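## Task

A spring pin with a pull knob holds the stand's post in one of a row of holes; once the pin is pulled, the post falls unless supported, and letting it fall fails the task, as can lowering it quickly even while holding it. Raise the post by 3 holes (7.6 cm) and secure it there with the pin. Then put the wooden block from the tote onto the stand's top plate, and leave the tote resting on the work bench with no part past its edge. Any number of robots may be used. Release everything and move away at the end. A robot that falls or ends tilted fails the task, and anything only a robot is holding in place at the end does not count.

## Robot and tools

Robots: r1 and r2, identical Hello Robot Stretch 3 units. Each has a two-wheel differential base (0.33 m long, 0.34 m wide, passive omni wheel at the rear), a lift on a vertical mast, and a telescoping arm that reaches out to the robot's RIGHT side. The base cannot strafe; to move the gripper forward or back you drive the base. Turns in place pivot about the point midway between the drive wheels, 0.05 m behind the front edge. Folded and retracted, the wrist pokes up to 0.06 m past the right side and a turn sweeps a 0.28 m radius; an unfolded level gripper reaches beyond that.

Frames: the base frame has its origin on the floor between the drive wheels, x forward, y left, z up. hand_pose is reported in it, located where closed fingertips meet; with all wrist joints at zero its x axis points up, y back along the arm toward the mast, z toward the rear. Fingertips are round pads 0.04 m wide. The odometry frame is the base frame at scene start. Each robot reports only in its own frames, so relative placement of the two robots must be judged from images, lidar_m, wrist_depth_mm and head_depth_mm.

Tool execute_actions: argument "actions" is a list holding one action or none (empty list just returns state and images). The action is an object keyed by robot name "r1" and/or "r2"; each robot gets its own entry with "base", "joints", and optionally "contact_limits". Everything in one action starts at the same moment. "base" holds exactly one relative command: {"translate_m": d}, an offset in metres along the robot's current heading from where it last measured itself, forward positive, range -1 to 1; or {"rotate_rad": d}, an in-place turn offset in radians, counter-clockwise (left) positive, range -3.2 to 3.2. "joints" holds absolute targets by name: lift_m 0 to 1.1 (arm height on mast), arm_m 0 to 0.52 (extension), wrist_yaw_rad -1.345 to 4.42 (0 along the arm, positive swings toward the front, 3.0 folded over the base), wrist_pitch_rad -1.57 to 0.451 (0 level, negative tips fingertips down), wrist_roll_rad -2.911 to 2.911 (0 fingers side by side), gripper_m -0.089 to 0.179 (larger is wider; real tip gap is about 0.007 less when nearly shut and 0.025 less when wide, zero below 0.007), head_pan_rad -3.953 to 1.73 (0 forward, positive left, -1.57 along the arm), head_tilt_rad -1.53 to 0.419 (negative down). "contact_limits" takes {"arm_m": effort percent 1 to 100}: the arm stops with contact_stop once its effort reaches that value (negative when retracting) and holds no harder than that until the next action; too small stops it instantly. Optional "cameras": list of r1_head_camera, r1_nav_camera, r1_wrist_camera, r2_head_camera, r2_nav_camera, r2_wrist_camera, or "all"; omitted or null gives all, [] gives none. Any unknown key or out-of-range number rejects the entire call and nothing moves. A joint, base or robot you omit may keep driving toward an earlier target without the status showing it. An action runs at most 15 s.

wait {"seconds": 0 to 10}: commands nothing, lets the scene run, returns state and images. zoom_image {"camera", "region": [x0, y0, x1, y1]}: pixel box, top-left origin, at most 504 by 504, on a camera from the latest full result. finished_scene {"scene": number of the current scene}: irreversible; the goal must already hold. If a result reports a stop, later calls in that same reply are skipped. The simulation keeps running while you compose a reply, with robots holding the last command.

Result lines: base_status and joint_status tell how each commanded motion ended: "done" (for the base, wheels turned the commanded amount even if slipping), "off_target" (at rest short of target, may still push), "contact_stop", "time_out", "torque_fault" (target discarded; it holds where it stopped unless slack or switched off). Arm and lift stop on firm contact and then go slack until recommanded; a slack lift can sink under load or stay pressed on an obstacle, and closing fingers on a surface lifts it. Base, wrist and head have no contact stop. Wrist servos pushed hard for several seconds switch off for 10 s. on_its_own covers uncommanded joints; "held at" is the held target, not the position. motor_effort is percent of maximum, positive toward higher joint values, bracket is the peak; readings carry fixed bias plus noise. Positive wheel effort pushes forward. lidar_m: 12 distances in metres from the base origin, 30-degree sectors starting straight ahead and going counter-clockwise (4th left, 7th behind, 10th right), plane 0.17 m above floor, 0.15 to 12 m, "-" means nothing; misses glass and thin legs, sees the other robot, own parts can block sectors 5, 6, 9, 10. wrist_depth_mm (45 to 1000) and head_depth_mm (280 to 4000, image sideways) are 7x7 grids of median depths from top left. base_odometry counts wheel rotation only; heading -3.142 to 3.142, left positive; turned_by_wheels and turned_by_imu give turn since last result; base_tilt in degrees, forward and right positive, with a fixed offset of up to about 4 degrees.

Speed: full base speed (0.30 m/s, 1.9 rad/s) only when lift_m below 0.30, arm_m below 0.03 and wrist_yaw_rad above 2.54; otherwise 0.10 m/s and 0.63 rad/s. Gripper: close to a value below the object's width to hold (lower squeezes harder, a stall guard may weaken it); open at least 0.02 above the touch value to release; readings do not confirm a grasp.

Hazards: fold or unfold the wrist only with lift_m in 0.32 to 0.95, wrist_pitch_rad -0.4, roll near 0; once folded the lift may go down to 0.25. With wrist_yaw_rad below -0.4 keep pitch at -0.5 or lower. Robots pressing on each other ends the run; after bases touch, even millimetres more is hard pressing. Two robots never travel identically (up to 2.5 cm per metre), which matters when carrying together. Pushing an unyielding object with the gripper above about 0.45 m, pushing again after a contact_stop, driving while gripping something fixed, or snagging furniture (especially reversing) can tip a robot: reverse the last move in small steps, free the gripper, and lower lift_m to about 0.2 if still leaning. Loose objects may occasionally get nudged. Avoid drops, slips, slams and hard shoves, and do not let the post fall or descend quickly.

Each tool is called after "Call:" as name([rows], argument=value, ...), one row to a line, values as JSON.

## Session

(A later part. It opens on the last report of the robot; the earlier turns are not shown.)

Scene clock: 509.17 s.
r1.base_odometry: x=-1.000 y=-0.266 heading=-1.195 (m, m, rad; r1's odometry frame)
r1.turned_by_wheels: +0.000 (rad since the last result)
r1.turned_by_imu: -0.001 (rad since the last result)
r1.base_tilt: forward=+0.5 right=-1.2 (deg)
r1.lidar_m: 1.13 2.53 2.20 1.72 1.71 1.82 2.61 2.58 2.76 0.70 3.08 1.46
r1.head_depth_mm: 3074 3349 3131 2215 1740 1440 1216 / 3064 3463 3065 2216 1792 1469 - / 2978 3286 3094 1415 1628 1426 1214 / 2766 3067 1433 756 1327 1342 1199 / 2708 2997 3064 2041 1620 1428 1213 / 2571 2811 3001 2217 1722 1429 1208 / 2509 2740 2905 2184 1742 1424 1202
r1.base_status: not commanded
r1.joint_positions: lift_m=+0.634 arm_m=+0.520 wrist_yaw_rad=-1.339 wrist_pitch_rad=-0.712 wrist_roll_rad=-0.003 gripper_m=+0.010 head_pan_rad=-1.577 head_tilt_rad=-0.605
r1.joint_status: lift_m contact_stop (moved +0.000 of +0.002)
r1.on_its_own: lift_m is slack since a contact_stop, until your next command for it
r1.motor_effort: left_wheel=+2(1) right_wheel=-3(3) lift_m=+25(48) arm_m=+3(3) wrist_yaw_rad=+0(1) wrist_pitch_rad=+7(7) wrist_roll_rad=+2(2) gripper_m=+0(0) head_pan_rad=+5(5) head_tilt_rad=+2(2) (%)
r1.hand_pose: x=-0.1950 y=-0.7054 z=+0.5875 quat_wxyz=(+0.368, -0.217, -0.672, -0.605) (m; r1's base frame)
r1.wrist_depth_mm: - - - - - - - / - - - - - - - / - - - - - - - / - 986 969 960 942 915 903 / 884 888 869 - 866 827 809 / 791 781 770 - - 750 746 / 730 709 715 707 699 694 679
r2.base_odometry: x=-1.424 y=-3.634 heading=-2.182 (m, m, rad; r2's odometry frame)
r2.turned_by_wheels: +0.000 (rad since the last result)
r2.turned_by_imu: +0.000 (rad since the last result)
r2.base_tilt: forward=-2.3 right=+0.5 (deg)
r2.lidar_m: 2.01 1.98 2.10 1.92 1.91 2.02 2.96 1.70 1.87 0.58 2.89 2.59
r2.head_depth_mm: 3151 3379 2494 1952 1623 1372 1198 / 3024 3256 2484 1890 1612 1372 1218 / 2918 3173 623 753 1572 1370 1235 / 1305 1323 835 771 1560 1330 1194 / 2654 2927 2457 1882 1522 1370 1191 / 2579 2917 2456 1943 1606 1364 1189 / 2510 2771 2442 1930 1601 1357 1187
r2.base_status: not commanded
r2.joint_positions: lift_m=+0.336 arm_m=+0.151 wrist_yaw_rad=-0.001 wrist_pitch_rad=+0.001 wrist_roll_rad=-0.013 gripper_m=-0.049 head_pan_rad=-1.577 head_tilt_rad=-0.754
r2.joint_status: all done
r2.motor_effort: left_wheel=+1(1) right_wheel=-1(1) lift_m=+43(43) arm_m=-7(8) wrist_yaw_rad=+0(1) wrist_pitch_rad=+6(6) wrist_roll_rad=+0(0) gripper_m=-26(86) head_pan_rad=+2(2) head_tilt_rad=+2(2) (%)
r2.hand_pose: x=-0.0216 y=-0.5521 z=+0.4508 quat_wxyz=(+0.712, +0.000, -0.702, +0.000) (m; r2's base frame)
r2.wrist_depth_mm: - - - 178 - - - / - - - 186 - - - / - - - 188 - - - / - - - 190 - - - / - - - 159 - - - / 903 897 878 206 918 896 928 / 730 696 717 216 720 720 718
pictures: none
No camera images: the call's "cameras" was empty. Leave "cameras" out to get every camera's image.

Call:
execute_actions([
  {"r1":{"joints":{"lift_m":0.633}},"r2":{"joints":{"gripper_m":0.045}}},
], cameras=["r2_head_camera"])

Call:
zoom_image(camera="r2_head_camera", region=[560,185,640,255])

Call:
execute_actions([
  {"r1":{"joints":{"lift_m":0.635}},"r2":{"joints":{"arm_m":0.160}}},
], cameras=["r2_head_camera"])

Call:
zoom_image(camera="r2_head_camera", region=[560,185,640,255])

Call:
execute_actions([
  {"r2":{"joints":{"gripper_m":-0.085}}},
], cameras=[])

Call:
execute_actions([
  {"r2":{"joints":{"arm_m":0.150}}},
], cameras=["r2_head_camera"])

Call:
zoom_image(camera="r2_head_camera", region=[560,150,720,290])

Scene clock: 527.23 s.
r1.base_odometry: x=-1.000 y=-0.266 heading=-1.195 (m, m, rad; r1's odometry frame)
r1.turned_by_wheels: +0.000 (rad since the last result)
r1.turned_by_imu: -0.001 (rad since the last result)
r1.base_tilt: forward=+0.4 right=-1.1 (deg)
r1.lidar_m: 1.13 2.53 2.20 1.72 1.71 1.82 2.61 2.57 2.76 0.70 3.07 1.46
r1.head_depth_mm: 3116 3340 3102 2226 1736 1433 1214 / 3153 3502 3109 2234 1802 1466 - / 2966 3297 3025 1419 1629 1410 1218 / 2785 3106 1428 754 1085 1347 1196 / 2689 2994 3072 2025 1634 1419 1212 / 2573 2875 2998 2200 1744 1414 1213 / 2532 2748 2859 2212 1731 1436 1207
r1.base_status: not commanded
r1.joint_positions: lift_m=+0.633 arm_m=+0.520 wrist_yaw_rad=-1.339 wrist_pitch_rad=-0.712 wrist_roll_rad=-0.003 gripper_m=+0.010 head_pan_rad=-1.577 head_tilt_rad=-0.605
r1.joint_status: all done
r1.motor_effort: left_wheel=+2(2) right_wheel=-3(3) lift_m=+20(22) arm_m=+4(3) wrist_yaw_rad=-1(1) wrist_pitch_rad=+6(7) wrist_roll_rad=+2(2) gripper_m=+0(0) head_pan_rad=+5(5) head_tilt_rad=+2(2) (%)
r1.hand_pose: x=-0.1950 y=-0.7054 z=+0.5863 quat_wxyz=(+0.368, -0.217, -0.672, -0.605) (m; r1's base frame)
r1.wrist_depth_mm: - - - - - - - / - - - - - - - / - - - - - - - / - - 973 945 949 942 911 / 898 878 858 - 866 833 820 / 790 800 780 - - 747 728 / 729 726 706 700 691 685 670
r2.base_odometry: x=-1.424 y=-3.634 heading=-2.182 (m, m, rad; r2's odometry frame)
r2.turned_by_wheels: +0.000 (rad since the last result)
r2.turned_by_imu: +0.000 (rad since the last result)
r2.base_tilt: forward=-2.4 right=+0.5 (deg)
r2.lidar_m: 2.01 1.98 2.11 1.92 1.91 2.02 2.97 1.69 1.87 0.58 2.89 2.59
r2.head_depth_mm: 3147 3374 2525 1966 1604 1379 1200 / 3046 3267 2492 1896 1620 1370 1217 / 2889 3189 624 754 1573 1365 1238 / 1308 1315 838 775 1559 1314 1194 / 2631 2904 2476 1889 1524 1371 1188 / 2604 2869 2457 1953 1600 1363 1187 / 2497 2775 2447 1939 1586 1367 1182
r2.base_status: not commanded
r2.joint_positions: lift_m=+0.336 arm_m=+0.150 wrist_yaw_rad=-0.001 wrist_pitch_rad=+0.001 wrist_roll_rad=-0.013 gripper_m=+0.045 head_pan_rad=-1.577 head_tilt_rad=-0.754
r2.joint_status: all done
r2.motor_effort: left_wheel=+1(1) right_wheel=-1(1) lift_m=+43(43) arm_m=-4(7) wrist_yaw_rad=+0(0) wrist_pitch_rad=+6(5) wrist_roll_rad=+0(0) gripper_m=-1(79) head_pan_rad=+2(2) head_tilt_rad=+3(2) (%)
r2.hand_pose: x=-0.0216 y=-0.5517 z=+0.4509 quat_wxyz=(+0.712, +0.000, -0.702, +0.000) (m; r2's base frame)
r2.wrist_depth_mm: - - - 179 - - - / - - - 186 - - - / - - - 188 - - - / - - - 192 - - - / - - - 193 - - - / 906 927 822 207 875 928 911 / 724 703 709 215 708 725 709
pictures: r2_head_camera (sideways: a quarter turn clockwise sets it upright)
Images, in order (width x height): r2_head_camera 896x504.

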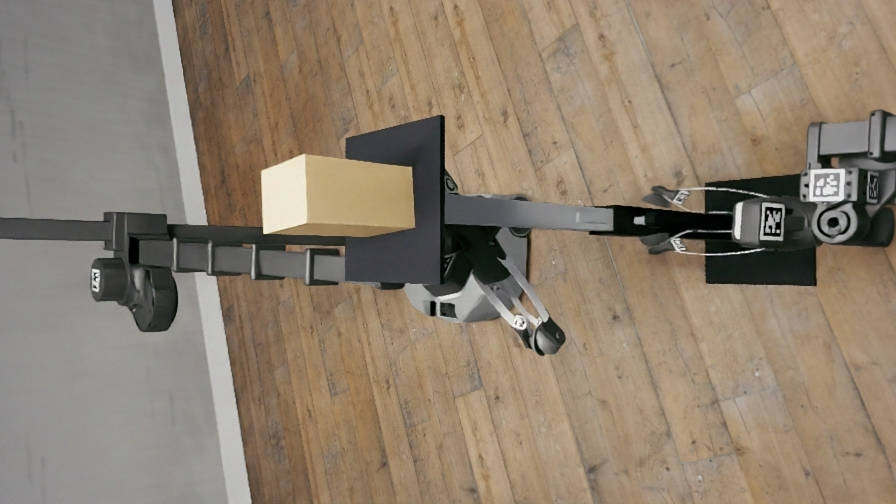

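Region (560, 185, 640, 255) of r2_head_camera's 896x504 image, scaled by 6.300, with more detail than that image has; it fills the top 441 rows of this view, and the rest is white.

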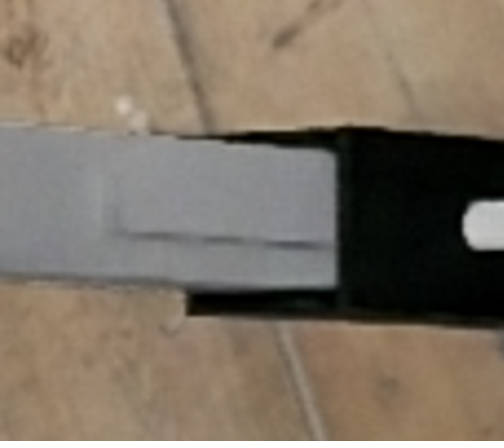

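Scene clock: 528.07 s.
r1.base_odometry: x=-1.000 y=-0.266 heading=-1.195 (m, m, rad; r1's odometry frame)
r1.turned_by_wheels: +0.000 (rad since the last result)
r1.turned_by_imu: +0.000 (rad since the last result)
r1.base_tilt: forward=+0.5 right=-1.2 (deg)
r1.lidar_m: 1.13 2.52 2.19 1.73 1.71 1.82 2.61 2.57 2.77 0.71 3.08 1.46
r1.head_depth_mm: 3099 3292 3050 2241 1735 1440 1217 / 3090 3507 3096 2211 1798 1470 - / 2969 3278 3064 1415 1632 1421 1214 / 2754 3097 1423 755 1078 1335 1208 / 2735 2962 3073 2044 1628 1431 1213 / 2602 2836 3001 2208 1732 1421 1209 / 2499 2725 2902 2192 1725 1420 1210
r1.base_status: not commanded
r1.joint_positions: lift_m=+0.634 arm_m=+0.520 wrist_yaw_rad=-1.339 wrist_pitch_rad=-0.712 wrist_roll_rad=-0.003 gripper_m=+0.010 head_pan_rad=-1.577 head_tilt_rad=-0.605
r1.joint_status: all done
r1.motor_effort: left_wheel=+1(1) right_wheel=-3(3) lift_m=+41(42) arm_m=+3(3) wrist_yaw_rad=+0(0) wrist_pitch_rad=+7(7) wrist_roll_rad=+2(2) gripper_m=+0(0) head_pan_rad=+4(5) head_tilt_rad=+2(2) (%)
r1.hand_pose: x=-0.1949 y=-0.7054 z=+0.5872 quat_wxyz=(+0.368, -0.217, -0.672, -0.605) (m; r1's base frame)
r1.wrist_depth_mm: - - - - - - - / - - - - - - - / - - - - - - - / - 989 983 949 935 920 914 / 878 885 874 - 839 835 816 / 807 777 786 - - 747 740 / 722 719 720 696 691 686 680
r2.base_odometry: x=-1.424 y=-3.634 heading=-2.182 (m, m, rad; r2's odometry frame)
r2.turned_by_wheels: +0.000 (rad since the last result)
r2.turned_by_imu: +0.000 (rad since the last result)
r2.base_tilt: forward=-2.4 right=+0.6 (deg)
r2.lidar_m: 2.01 1.98 2.11 1.93 1.91 2.02 2.96 1.69 1.87 0.58 2.89 2.59
r2.head_depth_mm: 3139 3437 2468 1955 1615 1377 1196 / 2993 3234 2485 1897 1620 1373 1214 / 2894 3185 624 754 1573 1357 - / 1302 1321 836 775 1564 1330 1194 / 2644 2907 2453 1886 1526 1364 1186 / 2590 2889 2425 1943 1606 1370 1186 / 2499 2785 2470 1933 1598 1360 1187
r2.base_status: not commanded
r2.joint_positions: lift_m=+0.336 arm_m=+0.160 wrist_yaw_rad=-0.001 wrist_pitch_rad=+0.001 wrist_roll_rad=-0.013 gripper_m=+0.045 head_pan_rad=-1.577 head_tilt_rad=-0.754
r2.joint_status: all done
r2.motor_effort: left_wheel=+1(1) right_wheel=-1(1) lift_m=+43(42) arm_m=+4(5) wrist_yaw_rad=+1(0) wrist_pitch_rad=+6(6) wrist_roll_rad=+0(0) gripper_m=-1(1) head_pan_rad=+2(2) head_tilt_rad=+1(1) (%)
r2.hand_pose: x=-0.0216 y=-0.5608 z=+0.4509 quat_wxyz=(+0.712, +0.000, -0.702, +0.000) (m; r2's base frame)
r2.wrist_depth_mm: - - - 171 - - - / - - - 177 - - - / - - - 180 - - - / - - - 181 - - - / - - - 184 - - - / 898 888 832 197 890 915 935 / 713 702 719 205 719 725 728
pictures: r2_head_camera (sideways: a quarter turn clockwise sets it upright)
Images, in order (width x height): r2_head_camera 896x504.

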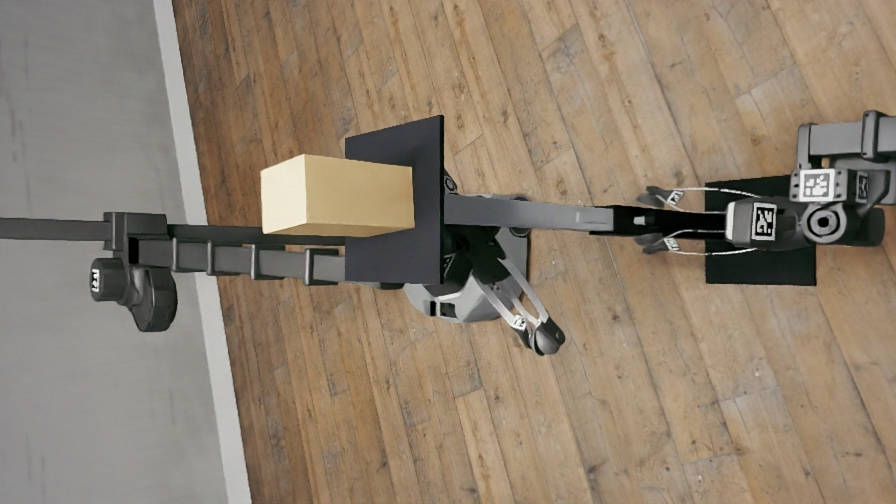

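Region (560, 185, 640, 255) of r2_head_camera's 896x504 image, scaled by 6.300, with more detail than that image has; it fills the top 441 rows of this view, and the rest is white.

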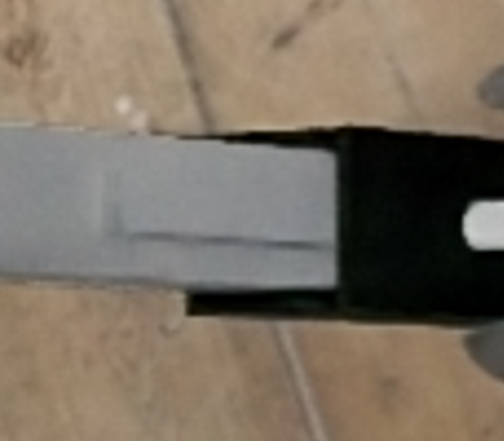

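Scene clock: 529.87 s.
r1.base_odometry: x=-1.000 y=-0.266 heading=-1.195 (m, m, rad; r1's odometry frame)
r1.turned_by_wheels: +0.000 (rad since the last result)
r1.turned_by_imu: +0.000 (rad since the last result)
r1.base_tilt: forward=+0.4 right=-1.2 (deg)
r1.lidar_m: 1.13 2.53 2.20 1.72 1.71 1.82 2.62 2.58 2.77 0.70 3.08 1.46
r1.head_depth_mm: 3123 3362 3061 2241 1740 1435 1216 / 3064 3481 3082 2198 1790 1465 - / 2942 3268 3045 1411 1632 1422 1210 / 2744 3075 1431 758 1078 1345 1201 / 2664 2999 3043 2069 1622 1425 1208 / 2624 2832 2995 2200 1730 1418 1207 / 2492 2725 2864 2209 1721 1426 1205
r1.base_status: not commanded
r1.joint_positions: lift_m=+0.634 arm_m=+0.520 wrist_yaw_rad=-1.339 wrist_pitch_rad=-0.712 wrist_roll_rad=-0.003 gripper_m=+0.010 head_pan_rad=-1.577 head_tilt_rad=-0.605
r1.joint_status: not commanded
r1.motor_effort: left_wheel=+2(2) right_wheel=-3(3) lift_m=+41(40) arm_m=+3(4) wrist_yaw_rad=+0(0) wrist_pitch_rad=+7(7) wrist_roll_rad=+2(2) gripper_m=+0(0) head_pan_rad=+4(5) head_tilt_rad=+3(3) (%)
r1.hand_pose: x=-0.1949 y=-0.7054 z=+0.5872 quat_wxyz=(+0.368, -0.217, -0.672, -0.605) (m; r1's base frame)
r1.wrist_depth_mm: - - - - - - - / - - - - - - - / - - - - - - - / - 977 993 962 951 928 908 / 883 900 865 - 851 836 816 / 804 802 791 - - 752 740 / 724 716 717 695 701 686 674
r2.base_odometry: x=-1.424 y=-3.634 heading=-2.182 (m, m, rad; r2's odometry frame)
r2.turned_by_wheels: +0.000 (rad since the last result)
r2.turned_by_imu: +0.000 (rad since the last result)
r2.base_tilt: forward=-2.4 right=+0.5 (deg)
r2.lidar_m: 2.01 1.98 2.11 1.92 1.90 2.02 2.96 1.69 1.87 0.59 2.89 2.59
r2.head_depth_mm: 3210 3398 2486 1956 1613 1371 1196 / 3035 3243 2468 1898 1607 1376 1218 / 2927 3144 625 756 1568 1369 - / 1308 1316 835 774 1570 1329 1194 / 2664 2938 2473 1898 1530 1369 1193 / 2577 2876 2482 1948 1605 1362 1188 / 2470 2766 2446 1940 1602 1367 1190
r2.base_status: not commanded
r2.joint_positions: lift_m=+0.336 arm_m=+0.160 wrist_yaw_rad=+0.005 wrist_pitch_rad=+0.001 wrist_roll_rad=-0.013 gripper_m=-0.083 head_pan_rad=-1.577 head_tilt_rad=-0.754
r2.joint_status: all done
r2.motor_effort: left_wheel=+1(1) right_wheel=+0(2) lift_m=+43(43) arm_m=+4(4) wrist_yaw_rad=-3(4) wrist_pitch_rad=+6(6) wrist_roll_rad=+0(0) gripper_m=-39(100) head_pan_rad=+2(2) head_tilt_rad=+2(2) (%)
r2.hand_pose: x=-0.0203 y=-0.5608 z=+0.4508 quat_wxyz=(+0.712, +0.001, -0.702, +0.002) (m; r2's base frame)
r2.wrist_depth_mm: - - - 171 - - - / - - - 177 - - - / - - - 180 - - - / - - - 183 - - - / - - - 152 - - - / 892 931 835 198 897 910 924 / 722 722 716 205 712 731 721
pictures: none
No camera images: the call's "cameras" was empty. Leave "cameras" out to get every camera's image.

Scene clock: 531.07 s.
r1.base_odometry: x=-1.000 y=-0.266 heading=-1.195 (m, m, rad; r1's odometry frame)
r1.turned_by_wheels: +0.000 (rad since the last result)
r1.turned_by_imu: +0.000 (rad since the last result)
r1.base_tilt: forward=+0.5 right=-1.1 (deg)
r1.lidar_m: 1.13 2.53 2.20 1.72 1.70 1.82 2.61 2.58 2.77 0.70 3.08 1.46
r1.head_depth_mm: 3106 3299 3069 2237 1750 1436 1220 / 3137 3459 3096 2201 1796 1461 - / 3008 3400 3043 1411 1620 1430 1213 / 2769 3091 1437 755 1327 1344 1200 / 2726 3013 3071 2039 1617 1421 1207 / 2571 2863 3025 2180 1732 1425 1215 / 2512 2732 2874 2178 1728 1420 1213
r1.base_status: not commanded
r1.joint_positions: lift_m=+0.634 arm_m=+0.520 wrist_yaw_rad=-1.339 wrist_pitch_rad=-0.712 wrist_roll_rad=-0.003 gripper_m=+0.010 head_pan_rad=-1.577 head_tilt_rad=-0.605
r1.joint_status: not commanded
r1.motor_effort: left_wheel=+1(2) right_wheel=-3(3) lift_m=+40(41) arm_m=+3(3) wrist_yaw_rad=-1(0) wrist_pitch_rad=+7(7) wrist_roll_rad=+2(2) gripper_m=+0(0) head_pan_rad=+4(4) head_tilt_rad=+2(2) (%)
r1.hand_pose: x=-0.1949 y=-0.7054 z=+0.5872 quat_wxyz=(+0.368, -0.217, -0.672, -0.605) (m; r1's base frame)
r1.wrist_depth_mm: - - - - - - - / - - - - - - - / - - - - - - - / 997 997 963 954 922 923 914 / 884 882 852 - 850 835 814 / 805 790 789 - - 752 746 / 729 724 713 701 693 687 680
r2.base_odometry: x=-1.424 y=-3.634 heading=-2.182 (m, m, rad; r2's odometry frame)
r2.turned_by_wheels: +0.000 (rad since the last result)
r2.turned_by_imu: +0.000 (rad since the last result)
r2.base_tilt: forward=-2.4 right=+0.5 (deg)
r2.lidar_m: 2.01 1.98 2.11 1.93 1.91 2.02 2.97 1.69 1.86 0.58 2.89 2.60
r2.head_depth_mm: 3197 3391 2481 1970 1615 1374 1196 / 3035 3264 2498 1899 1620 1370 1205 / 2915 3177 623 752 1566 1370 1238 / 1301 1320 835 772 1570 1325 1189 / 2664 2919 2483 1885 1523 1366 1190 / 2601 2870 2473 1941 1595 1369 1187 / 2488 2774 2451 1942 1602 1367 1185
r2.base_status: not commanded
r2.joint_positions: lift_m=+0.336 arm_m=+0.151 wrist_yaw_rad=+0.000 wrist_pitch_rad=+0.003 wrist_roll_rad=-0.013 gripper_m=-0.077 head_pan_rad=-1.577 head_tilt_rad=-0.753
r2.joint_status: all done
r2.on_its_own: gripper_m is held at -0.078, not at your -0.085, by its stall guard, which is still easing
r2.motor_effort: left_wheel=+1(3) right_wheel=-1(3) lift_m=+44(43) arm_m=-11(15) wrist_yaw_rad=+0(3) wrist_pitch_rad=+5(6) wrist_roll_rad=-1(0) gripper_m=-35(39) head_pan_rad=+2(2) head_tilt_rad=+2(3) (%)
r2.hand_pose: x=-0.0215 y=-0.5526 z=+0.4513 quat_wxyz=(+0.712, -0.001, -0.702, +0.001) (m; r2's base frame)
r2.wrist_depth_mm: - - - 179 - - - / - - - 184 - - - / - - - 189 - - - / - - - 190 - - - / - - - 156 - - - / 923 916 852 206 911 894 935 / 710 721 722 216 727 721 718
pictures: r2_head_camera (sideways: a quarter turn clockwise sets it upright)
Images, in order (width x height): r2_head_camera 896x504.

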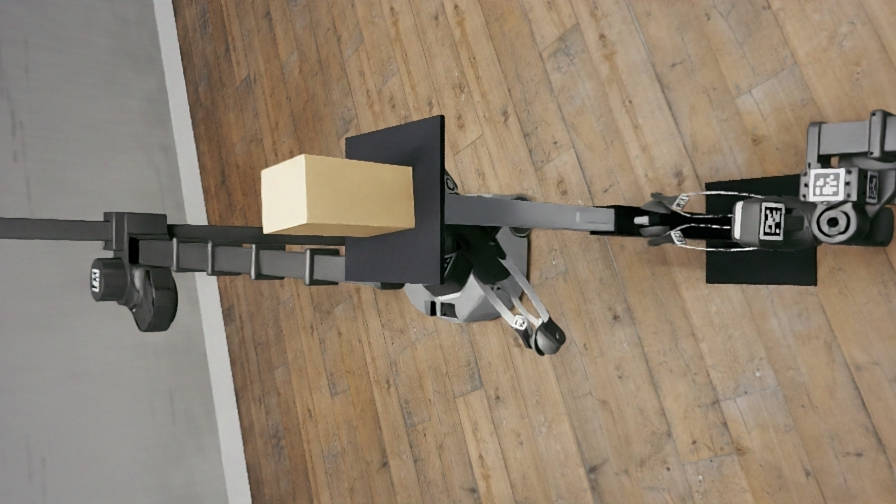

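Region (560, 150, 720, 290) of r2_head_camera's 896x504 image, scaled by 3.150, with more detail than that image has; it fills the top 441 rows of this view, and the rest is white.

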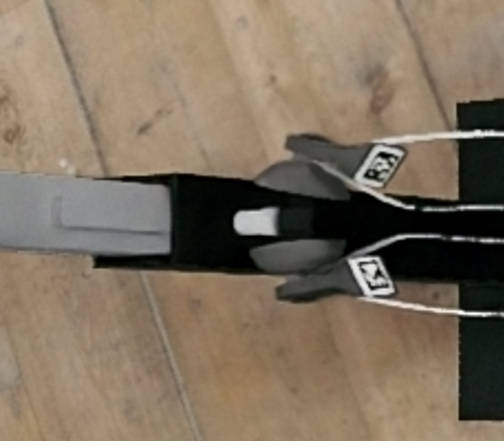

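Call:
execute_actions([
  {"r2":{"joints":{"gripper_m":0.04,"arm_m":0.154}}},
], cameras=[])

Call:
execute_actions([
  {"r2":{"joints":{"gripper_m":-0.086}}},
], cameras=[])

Call:
execute_actions([
  {"r2":{"joints":{"arm_m":0.140,"gripper_m":-0.089}}},
], cameras=["r2_head_camera"])

Call:
zoom_image(camera="r2_head_camera", region=[560,150,720,290])

Call:
execute_actions([
  {"r1":{"joints":{"lift_m":0.645}},"r2":{"joints":{"gripper_m":-0.086}}},
], cameras=["r2_head_camera"])

Call:
zoom_image(camera="r2_head_camera", region=[560,150,720,290])

Scene clock: 546.40 s.
r1.base_odometry: x=-1.000 y=-0.266 heading=-1.195 (m, m, rad; r1's odometry frame)
r1.turned_by_wheels: +0.000 (rad since the last result)
r1.turned_by_imu: -0.002 (rad since the last result)
r1.base_tilt: forward=+0.5 right=-1.1 (deg)
r1.lidar_m: 1.13 2.53 2.20 1.72 1.70 1.82 2.61 2.57 2.76 0.70 3.08 1.46
r1.head_depth_mm: 3125 3269 3086 2245 1746 1432 1225 / 3080 3539 3096 2219 1800 1470 - / 2963 3295 3081 1408 1630 1422 1209 / 2771 3084 1433 756 1076 1351 1200 / 2714 2977 3055 2046 1624 1415 1213 / 2605 2846 2988 2203 1735 1419 1208 / 2524 2750 2903 2181 1735 1423 1210
r1.base_status: not commanded
r1.joint_positions: lift_m=+0.634 arm_m=+0.520 wrist_yaw_rad=-1.339 wrist_pitch_rad=-0.712 wrist_roll_rad=-0.003 gripper_m=+0.010 head_pan_rad=-1.577 head_tilt_rad=-0.605
r1.joint_status: not commanded
r1.motor_effort: left_wheel=+2(2) right_wheel=-3(3) lift_m=+39(40) arm_m=+3(3) wrist_yaw_rad=-1(0) wrist_pitch_rad=+6(7) wrist_roll_rad=+2(2) gripper_m=+0(1) head_pan_rad=+5(4) head_tilt_rad=+3(2) (%)
r1.hand_pose: x=-0.1949 y=-0.7054 z=+0.5872 quat_wxyz=(+0.368, -0.217, -0.672, -0.605) (m; r1's base frame)
r1.wrist_depth_mm: - - - - - - - / - - - - - - - / - - - - - - - / - 981 984 960 945 954 927 / 898 882 860 - 855 833 826 / 800 792 796 - - 754 735 / 728 726 704 703 690 682 679
r2.base_odometry: x=-1.424 y=-3.634 heading=-2.182 (m, m, rad; r2's odometry frame)
r2.turned_by_wheels: +0.000 (rad since the last result)
r2.turned_by_imu: +0.001 (rad since the last result)
r2.base_tilt: forward=-2.4 right=+0.5 (deg)
r2.lidar_m: 2.01 1.98 2.12 1.93 1.91 2.02 2.96 1.69 1.87 0.59 2.89 2.60
r2.head_depth_mm: 3205 3429 2494 1963 1621 1375 1196 / 3033 3283 2487 1885 1620 1374 1216 / 2880 3173 624 754 1576 1374 1237 / 1300 1324 835 775 1566 1324 1193 / 2649 2920 2471 1899 1532 1366 1197 / 2572 2870 2454 1937 1596 1366 1190 / 2497 2784 2461 1941 1601 1369 1189
r2.base_status: not commanded
r2.joint_positions: lift_m=+0.336 arm_m=+0.154 wrist_yaw_rad=-0.002 wrist_pitch_rad=+0.002 wrist_roll_rad=-0.013 gripper_m=+0.040 head_pan_rad=-1.577 head_tilt_rad=-0.753
r2.joint_status: all done
r2.motor_effort: left_wheel=+1(1) right_wheel=-1(1) lift_m=+42(43) arm_m=+4(3) wrist_yaw_rad=+2(1) wrist_pitch_rad=+6(6) wrist_roll_rad=+0(0) gripper_m=-1(78) head_pan_rad=+2(2) head_tilt_rad=+1(2) (%)
r2.hand_pose: x=-0.0219 y=-0.5549 z=+0.4511 quat_wxyz=(+0.712, -0.001, -0.702, +0.000) (m; r2's base frame)
r2.wrist_depth_mm: - - - 176 - - - / - - - 182 - - - / - - - 186 - - - / - - - 188 - - - / - - - 186 - - - / 901 900 819 204 931 919 923 / 721 713 704 212 710 724 721
pictures: none
No camera images: the call's "cameras" was empty. Leave "cameras" out to get every camera's image.

Scene clock: 548.13 s.
r1.base_odometry: x=-1.000 y=-0.266 heading=-1.195 (m, m, rad; r1's odometry frame)
r1.turned_by_wheels: +0.000 (rad since the last result)
r1.turned_by_imu: +0.000 (rad since the last result)
r1.base_tilt: forward=+0.6 right=-1.2 (deg)
r1.lidar_m: 1.13 2.52 2.20 1.72 1.71 1.82 2.62 2.58 2.76 0.70 3.07 1.46
r1.head_depth_mm: 3072 3323 3101 2225 1752 1423 1215 / 3121 3457 3044 2227 1789 1468 - / 2979 3336 3051 1421 1626 1428 1212 / 2735 3090 1432 758 1338 1352 1199 / 2720 2992 3024 2039 1626 1436 1207 / 2615 2839 3007 2214 1731 1417 1212 / 2519 2700 2874 2209 1729 1426 1202
r1.base_status: not commanded
r1.joint_positions: lift_m=+0.634 arm_m=+0.520 wrist_yaw_rad=-1.339 wrist_pitch_rad=-0.712 wrist_roll_rad=-0.003 gripper_m=+0.010 head_pan_rad=-1.577 head_tilt_rad=-0.605
r1.joint_status: not commanded
r1.motor_effort: left_wheel=+1(2) right_wheel=-3(3) lift_m=+40(39) arm_m=+3(3) wrist_yaw_rad=-1(1) wrist_pitch_rad=+6(7) wrist_roll_rad=+2(2) gripper_m=+0(0) head_pan_rad=+5(6) head_tilt_rad=+3(2) (%)
r1.hand_pose: x=-0.1949 y=-0.7054 z=+0.5872 quat_wxyz=(+0.368, -0.217, -0.672, -0.605) (m; r1's base frame)
r1.wrist_depth_mm: - - - - - - - / - - - - - - - / - - - - - - - / 986 984 964 980 939 929 921 / 888 868 868 - 858 834 811 / 801 790 785 - - 752 755 / 733 711 714 695 701 688 675
r2.base_odometry: x=-1.424 y=-3.634 heading=-2.182 (m, m, rad; r2's odometry frame)
r2.turned_by_wheels: +0.000 (rad since the last result)
r2.turned_by_imu: +0.000 (rad since the last result)
r2.base_tilt: forward=-2.4 right=+0.6 (deg)
r2.lidar_m: 2.01 1.98 2.11 1.92 1.90 2.02 2.96 1.69 1.87 0.58 2.89 2.60
r2.head_depth_mm: 3138 3381 2506 1959 1619 1371 1199 / 3029 3245 2488 1880 1603 1372 1217 / 2876 3191 625 753 1571 1369 1241 / 1303 1322 836 771 1579 1326 1185 / 2678 2913 2468 1887 1537 1368 1192 / 2590 2875 2467 1947 1598 1364 1191 / 2494 2764 2439 1951 1592 1368 1186
r2.base_status: not commanded
r2.joint_positions: lift_m=+0.336 arm_m=+0.154 wrist_yaw_rad=-0.002 wrist_pitch_rad=+0.003 wrist_roll_rad=-0.013 gripper_m=-0.084 head_pan_rad=-1.577 head_tilt_rad=-0.753
r2.joint_status: all done
r2.motor_effort: left_wheel=+1(1) right_wheel=+0(1) lift_m=+43(43) arm_m=-3(4) wrist_yaw_rad=+0(0) wrist_pitch_rad=+6(5) wrist_roll_rad=+0(0) gripper_m=-38(100) head_pan_rad=+2(2) head_tilt_rad=+1(1) (%)
r2.hand_pose: x=-0.0219 y=-0.5557 z=+0.4512 quat_wxyz=(+0.712, -0.001, -0.702, +0.000) (m; r2's base frame)
r2.wrist_depth_mm: - - - 176 - - - / - - - 182 - - - / - - - 184 - - - / - - - 188 - - - / - - - 153 - - - / 892 901 862 201 925 946 930 / 709 714 710 212 730 723 716
pictures: none
No camera images: the call's "cameras" was empty. Leave "cameras" out to get every camera's image.

Scene clock: 549.07 s.
r1.base_odometry: x=-1.000 y=-0.266 heading=-1.195 (m, m, rad; r1's odometry frame)
r1.turned_by_wheels: +0.000 (rad since the last result)
r1.turned_by_imu: +0.000 (rad since the last result)
r1.base_tilt: forward=+0.5 right=-1.1 (deg)
r1.lidar_m: 1.13 2.53 2.20 1.73 1.70 1.82 2.62 2.58 2.76 0.70 3.07 1.46
r1.head_depth_mm: 3096 3321 3097 2238 1731 1422 1219 / 3089 3488 3085 2217 1791 1470 - / 2961 3291 3044 1408 1633 1423 1213 / 2731 3116 1432 758 1559 1344 1202 / 2711 2995 3030 2046 1617 1420 1212 / 2588 2845 2984 2195 1732 1435 1211 / 2515 2701 2872 2198 1715 1418 1207
r1.base_status: not commanded
r1.joint_positions: lift_m=+0.634 arm_m=+0.520 wrist_yaw_rad=-1.339 wrist_pitch_rad=-0.712 wrist_roll_rad=-0.003 gripper_m=+0.010 head_pan_rad=-1.577 head_tilt_rad=-0.605
r1.joint_status: not commanded
r1.motor_effort: left_wheel=+2(2) right_wheel=-3(3) lift_m=+40(40) arm_m=+3(3) wrist_yaw_rad=-1(1) wrist_pitch_rad=+7(7) wrist_roll_rad=+2(2) gripper_m=+0(0) head_pan_rad=+6(5) head_tilt_rad=+2(3) (%)
r1.hand_pose: x=-0.1949 y=-0.7054 z=+0.5872 quat_wxyz=(+0.368, -0.217, -0.672, -0.605) (m; r1's base frame)
r1.wrist_depth_mm: - - - - - - - / - - - - - - - / - - - - - - - / - - 978 952 944 938 910 / 895 880 859 - 857 844 833 / 806 785 778 - - 752 745 / 727 729 710 700 699 682 681
r2.base_odometry: x=-1.424 y=-3.634 heading=-2.182 (m, m, rad; r2's odometry frame)
r2.turned_by_wheels: +0.000 (rad since the last result)
r2.turned_by_imu: +0.000 (rad since the last result)
r2.base_tilt: forward=-2.3 right=+0.5 (deg)
r2.lidar_m: 2.01 1.98 2.11 1.93 1.90 2.02 2.96 1.69 1.86 0.58 2.89 2.59
r2.head_depth_mm: 3162 3401 2502 1963 1616 1376 1197 / 3061 3254 2482 1897 1617 1371 1217 / 2922 3158 623 753 1569 1360 1239 / 1304 1333 837 772 1563 1331 1193 / 2652 2933 2457 1886 1528 1359 1190 / 2588 2907 2477 1948 1586 1366 1187 / 2502 2759 2461 1930 1605 1354 1190
r2.base_status: not commanded
r2.joint_positions: lift_m=+0.336 arm_m=+0.141 wrist_yaw_rad=-0.002 wrist_pitch_rad=+0.005 wrist_roll_rad=-0.013 gripper_m=-0.084 head_pan_rad=-1.577 head_tilt_rad=-0.753
r2.joint_status: gripper_m off_target (ended at -0.084, target -0.089); the others done
r2.motor_effort: left_wheel=+2(1) right_wheel=-1(1) lift_m=+43(43) arm_m=-6(13) wrist_yaw_rad=+0(1) wrist_pitch_rad=+5(5) wrist_roll_rad=+0(1) gripper_m=-37(60) head_pan_rad=+3(2) head_tilt_rad=+1(2) (%)
r2.hand_pose: x=-0.0219 y=-0.5419 z=+0.4517 quat_wxyz=(+0.712, -0.002, -0.702, +0.001) (m; r2's base frame)
r2.wrist_depth_mm: - - - 188 - - - / - - - 195 - - - / - - - 198 - - - / - - - 202 - - - / - - - - - - - / 928 923 905 216 920 926 942 / 716 718 737 228 733 728 717
pictures: r2_head_camera (sideways: a quarter turn clockwise sets it upright)
Images, in order (width x height): r2_head_camera 896x504.

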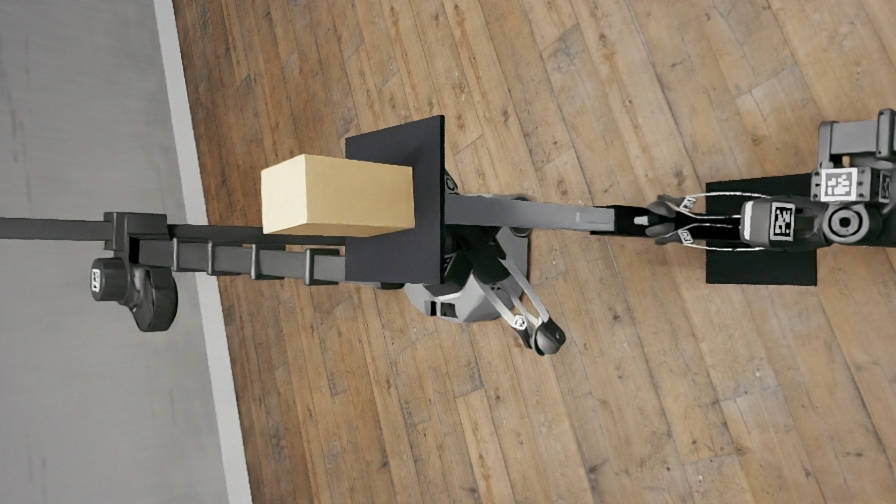

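Region (560, 150, 720, 290) of r2_head_camera's 896x504 image, scaled by 3.150, with more detail than that image has; it fills the top 441 rows of this view, and the rest is white.

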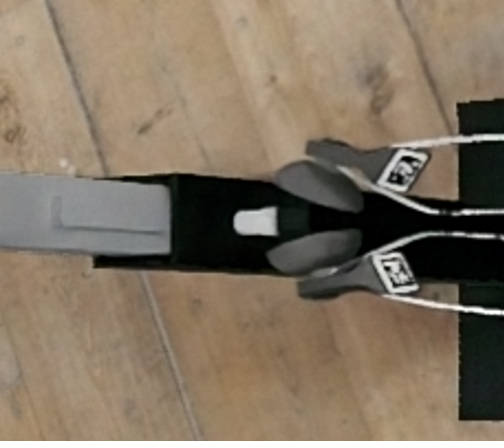

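Scene clock: 549.80 s.
r1.base_odometry: x=-1.000 y=-0.266 heading=-1.195 (m, m, rad; r1's odometry frame)
r1.turned_by_wheels: +0.000 (rad since the last result)
r1.turned_by_imu: +0.000 (rad since the last result)
r1.base_tilt: forward=+0.6 right=-1.1 (deg)
r1.lidar_m: 1.13 2.53 2.20 1.73 1.71 1.82 2.61 2.58 2.76 0.70 3.07 1.46
r1.head_depth_mm: 3093 3374 3061 2223 1745 1431 1219 / 3098 3491 3068 2225 1789 1473 - / 2949 3306 3054 819 1652 1414 1216 / 2733 3089 1430 748 1575 1340 1201 / 2695 3005 3043 2059 1636 1422 1212 / 2614 2858 2998 2181 1733 1421 1214 / 2505 2718 2852 2198 1728 1424 1207
r1.base_status: not commanded
r1.joint_positions: lift_m=+0.644 arm_m=+0.520 wrist_yaw_rad=-1.339 wrist_pitch_rad=-0.712 wrist_roll_rad=-0.003 gripper_m=+0.010 head_pan_rad=-1.577 head_tilt_rad=-0.605
r1.joint_status: all done
r1.motor_effort: left_wheel=+2(2) right_wheel=-3(3) lift_m=+41(46) arm_m=+3(3) wrist_yaw_rad=+0(1) wrist_pitch_rad=+7(7) wrist_roll_rad=+2(2) gripper_m=+1(0) head_pan_rad=+5(4) head_tilt_rad=+2(2) (%)
r1.hand_pose: x=-0.1949 y=-0.7054 z=+0.5971 quat_wxyz=(+0.368, -0.217, -0.672, -0.605) (m; r1's base frame)
r1.wrist_depth_mm: - - - - - - - / - - - - - - - / - - - - - - - / - 986 980 968 956 942 922 / 911 896 904 - 877 861 833 / 809 795 793 - - 761 761 / 740 729 723 707 706 701 684
r2.base_odometry: x=-1.424 y=-3.634 heading=-2.182 (m, m, rad; r2's odometry frame)
r2.turned_by_wheels: +0.000 (rad since the last result)
r2.turned_by_imu: +0.000 (rad since the last result)
r2.base_tilt: forward=-2.4 right=+0.6 (deg)
r2.lidar_m: 2.01 1.98 2.11 1.92 1.90 2.02 2.97 1.69 1.87 0.59 2.89 2.59
r2.head_depth_mm: 3148 3447 2509 1970 1619 1376 1197 / 3046 3228 2466 1899 1610 1369 1215 / 2895 3172 623 754 1567 1360 1243 / 1303 1318 752 771 1567 1332 1189 / 2645 2944 2467 1908 1566 1360 1186 / 2594 2880 2449 1937 1598 1365 1191 / 2484 2765 2453 1944 1600 1358 1189
r2.base_status: not commanded
r2.joint_positions: lift_m=+0.336 arm_m=+0.141 wrist_yaw_rad=-0.002 wrist_pitch_rad=+0.005 wrist_roll_rad=-0.013 gripper_m=-0.081 head_pan_rad=-1.577 head_tilt_rad=-0.753
r2.joint_status: gripper_m off_target (ended at -0.081, target -0.086)
r2.motor_effort: left_wheel=+1(2) right_wheel=-1(2) lift_m=+43(43) arm_m=-5(5) wrist_yaw_rad=+0(0) wrist_pitch_rad=+5(5) wrist_roll_rad=+0(0) gripper_m=-24(42) head_pan_rad=+3(2) head_tilt_rad=+2(1) (%)
r2.hand_pose: x=-0.0219 y=-0.5419 z=+0.4517 quat_wxyz=(+0.712, -0.002, -0.702, +0.001) (m; r2's base frame)
r2.wrist_depth_mm: - - - 189 - - - / - - - 195 - - - / - - - 198 - - - / - - - 203 - - - / - - - - - - - / 899 921 906 216 914 913 924 / 716 724 719 227 711 723 722
pictures: r2_head_camera (sideways: a quarter turn clockwise sets it upright)
Images, in order (width x height): r2_head_camera 896x504.

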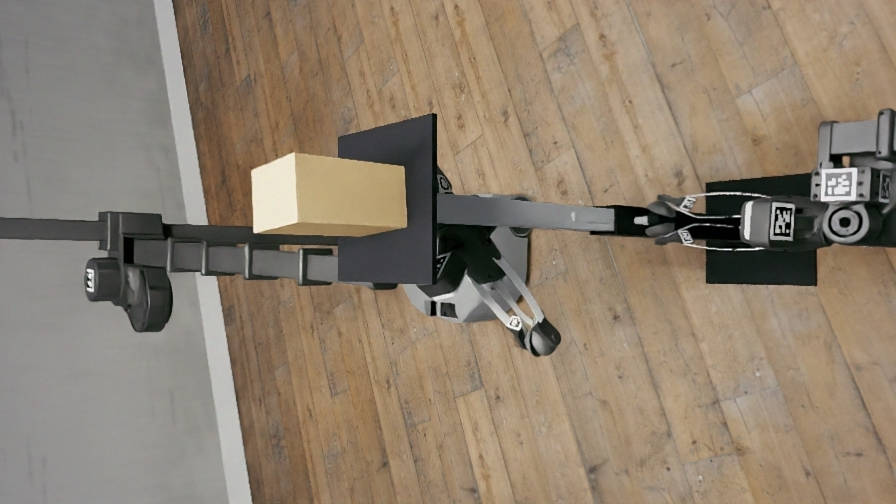

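Region (560, 150, 720, 290) of r2_head_camera's 896x504 image, scaled by 3.150, with more detail than that image has; it fills the top 441 rows of this view, and the rest is white.

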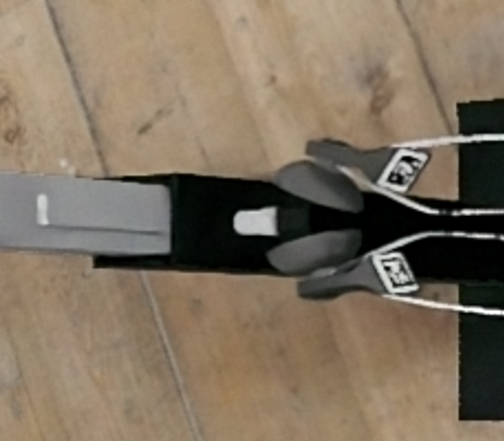

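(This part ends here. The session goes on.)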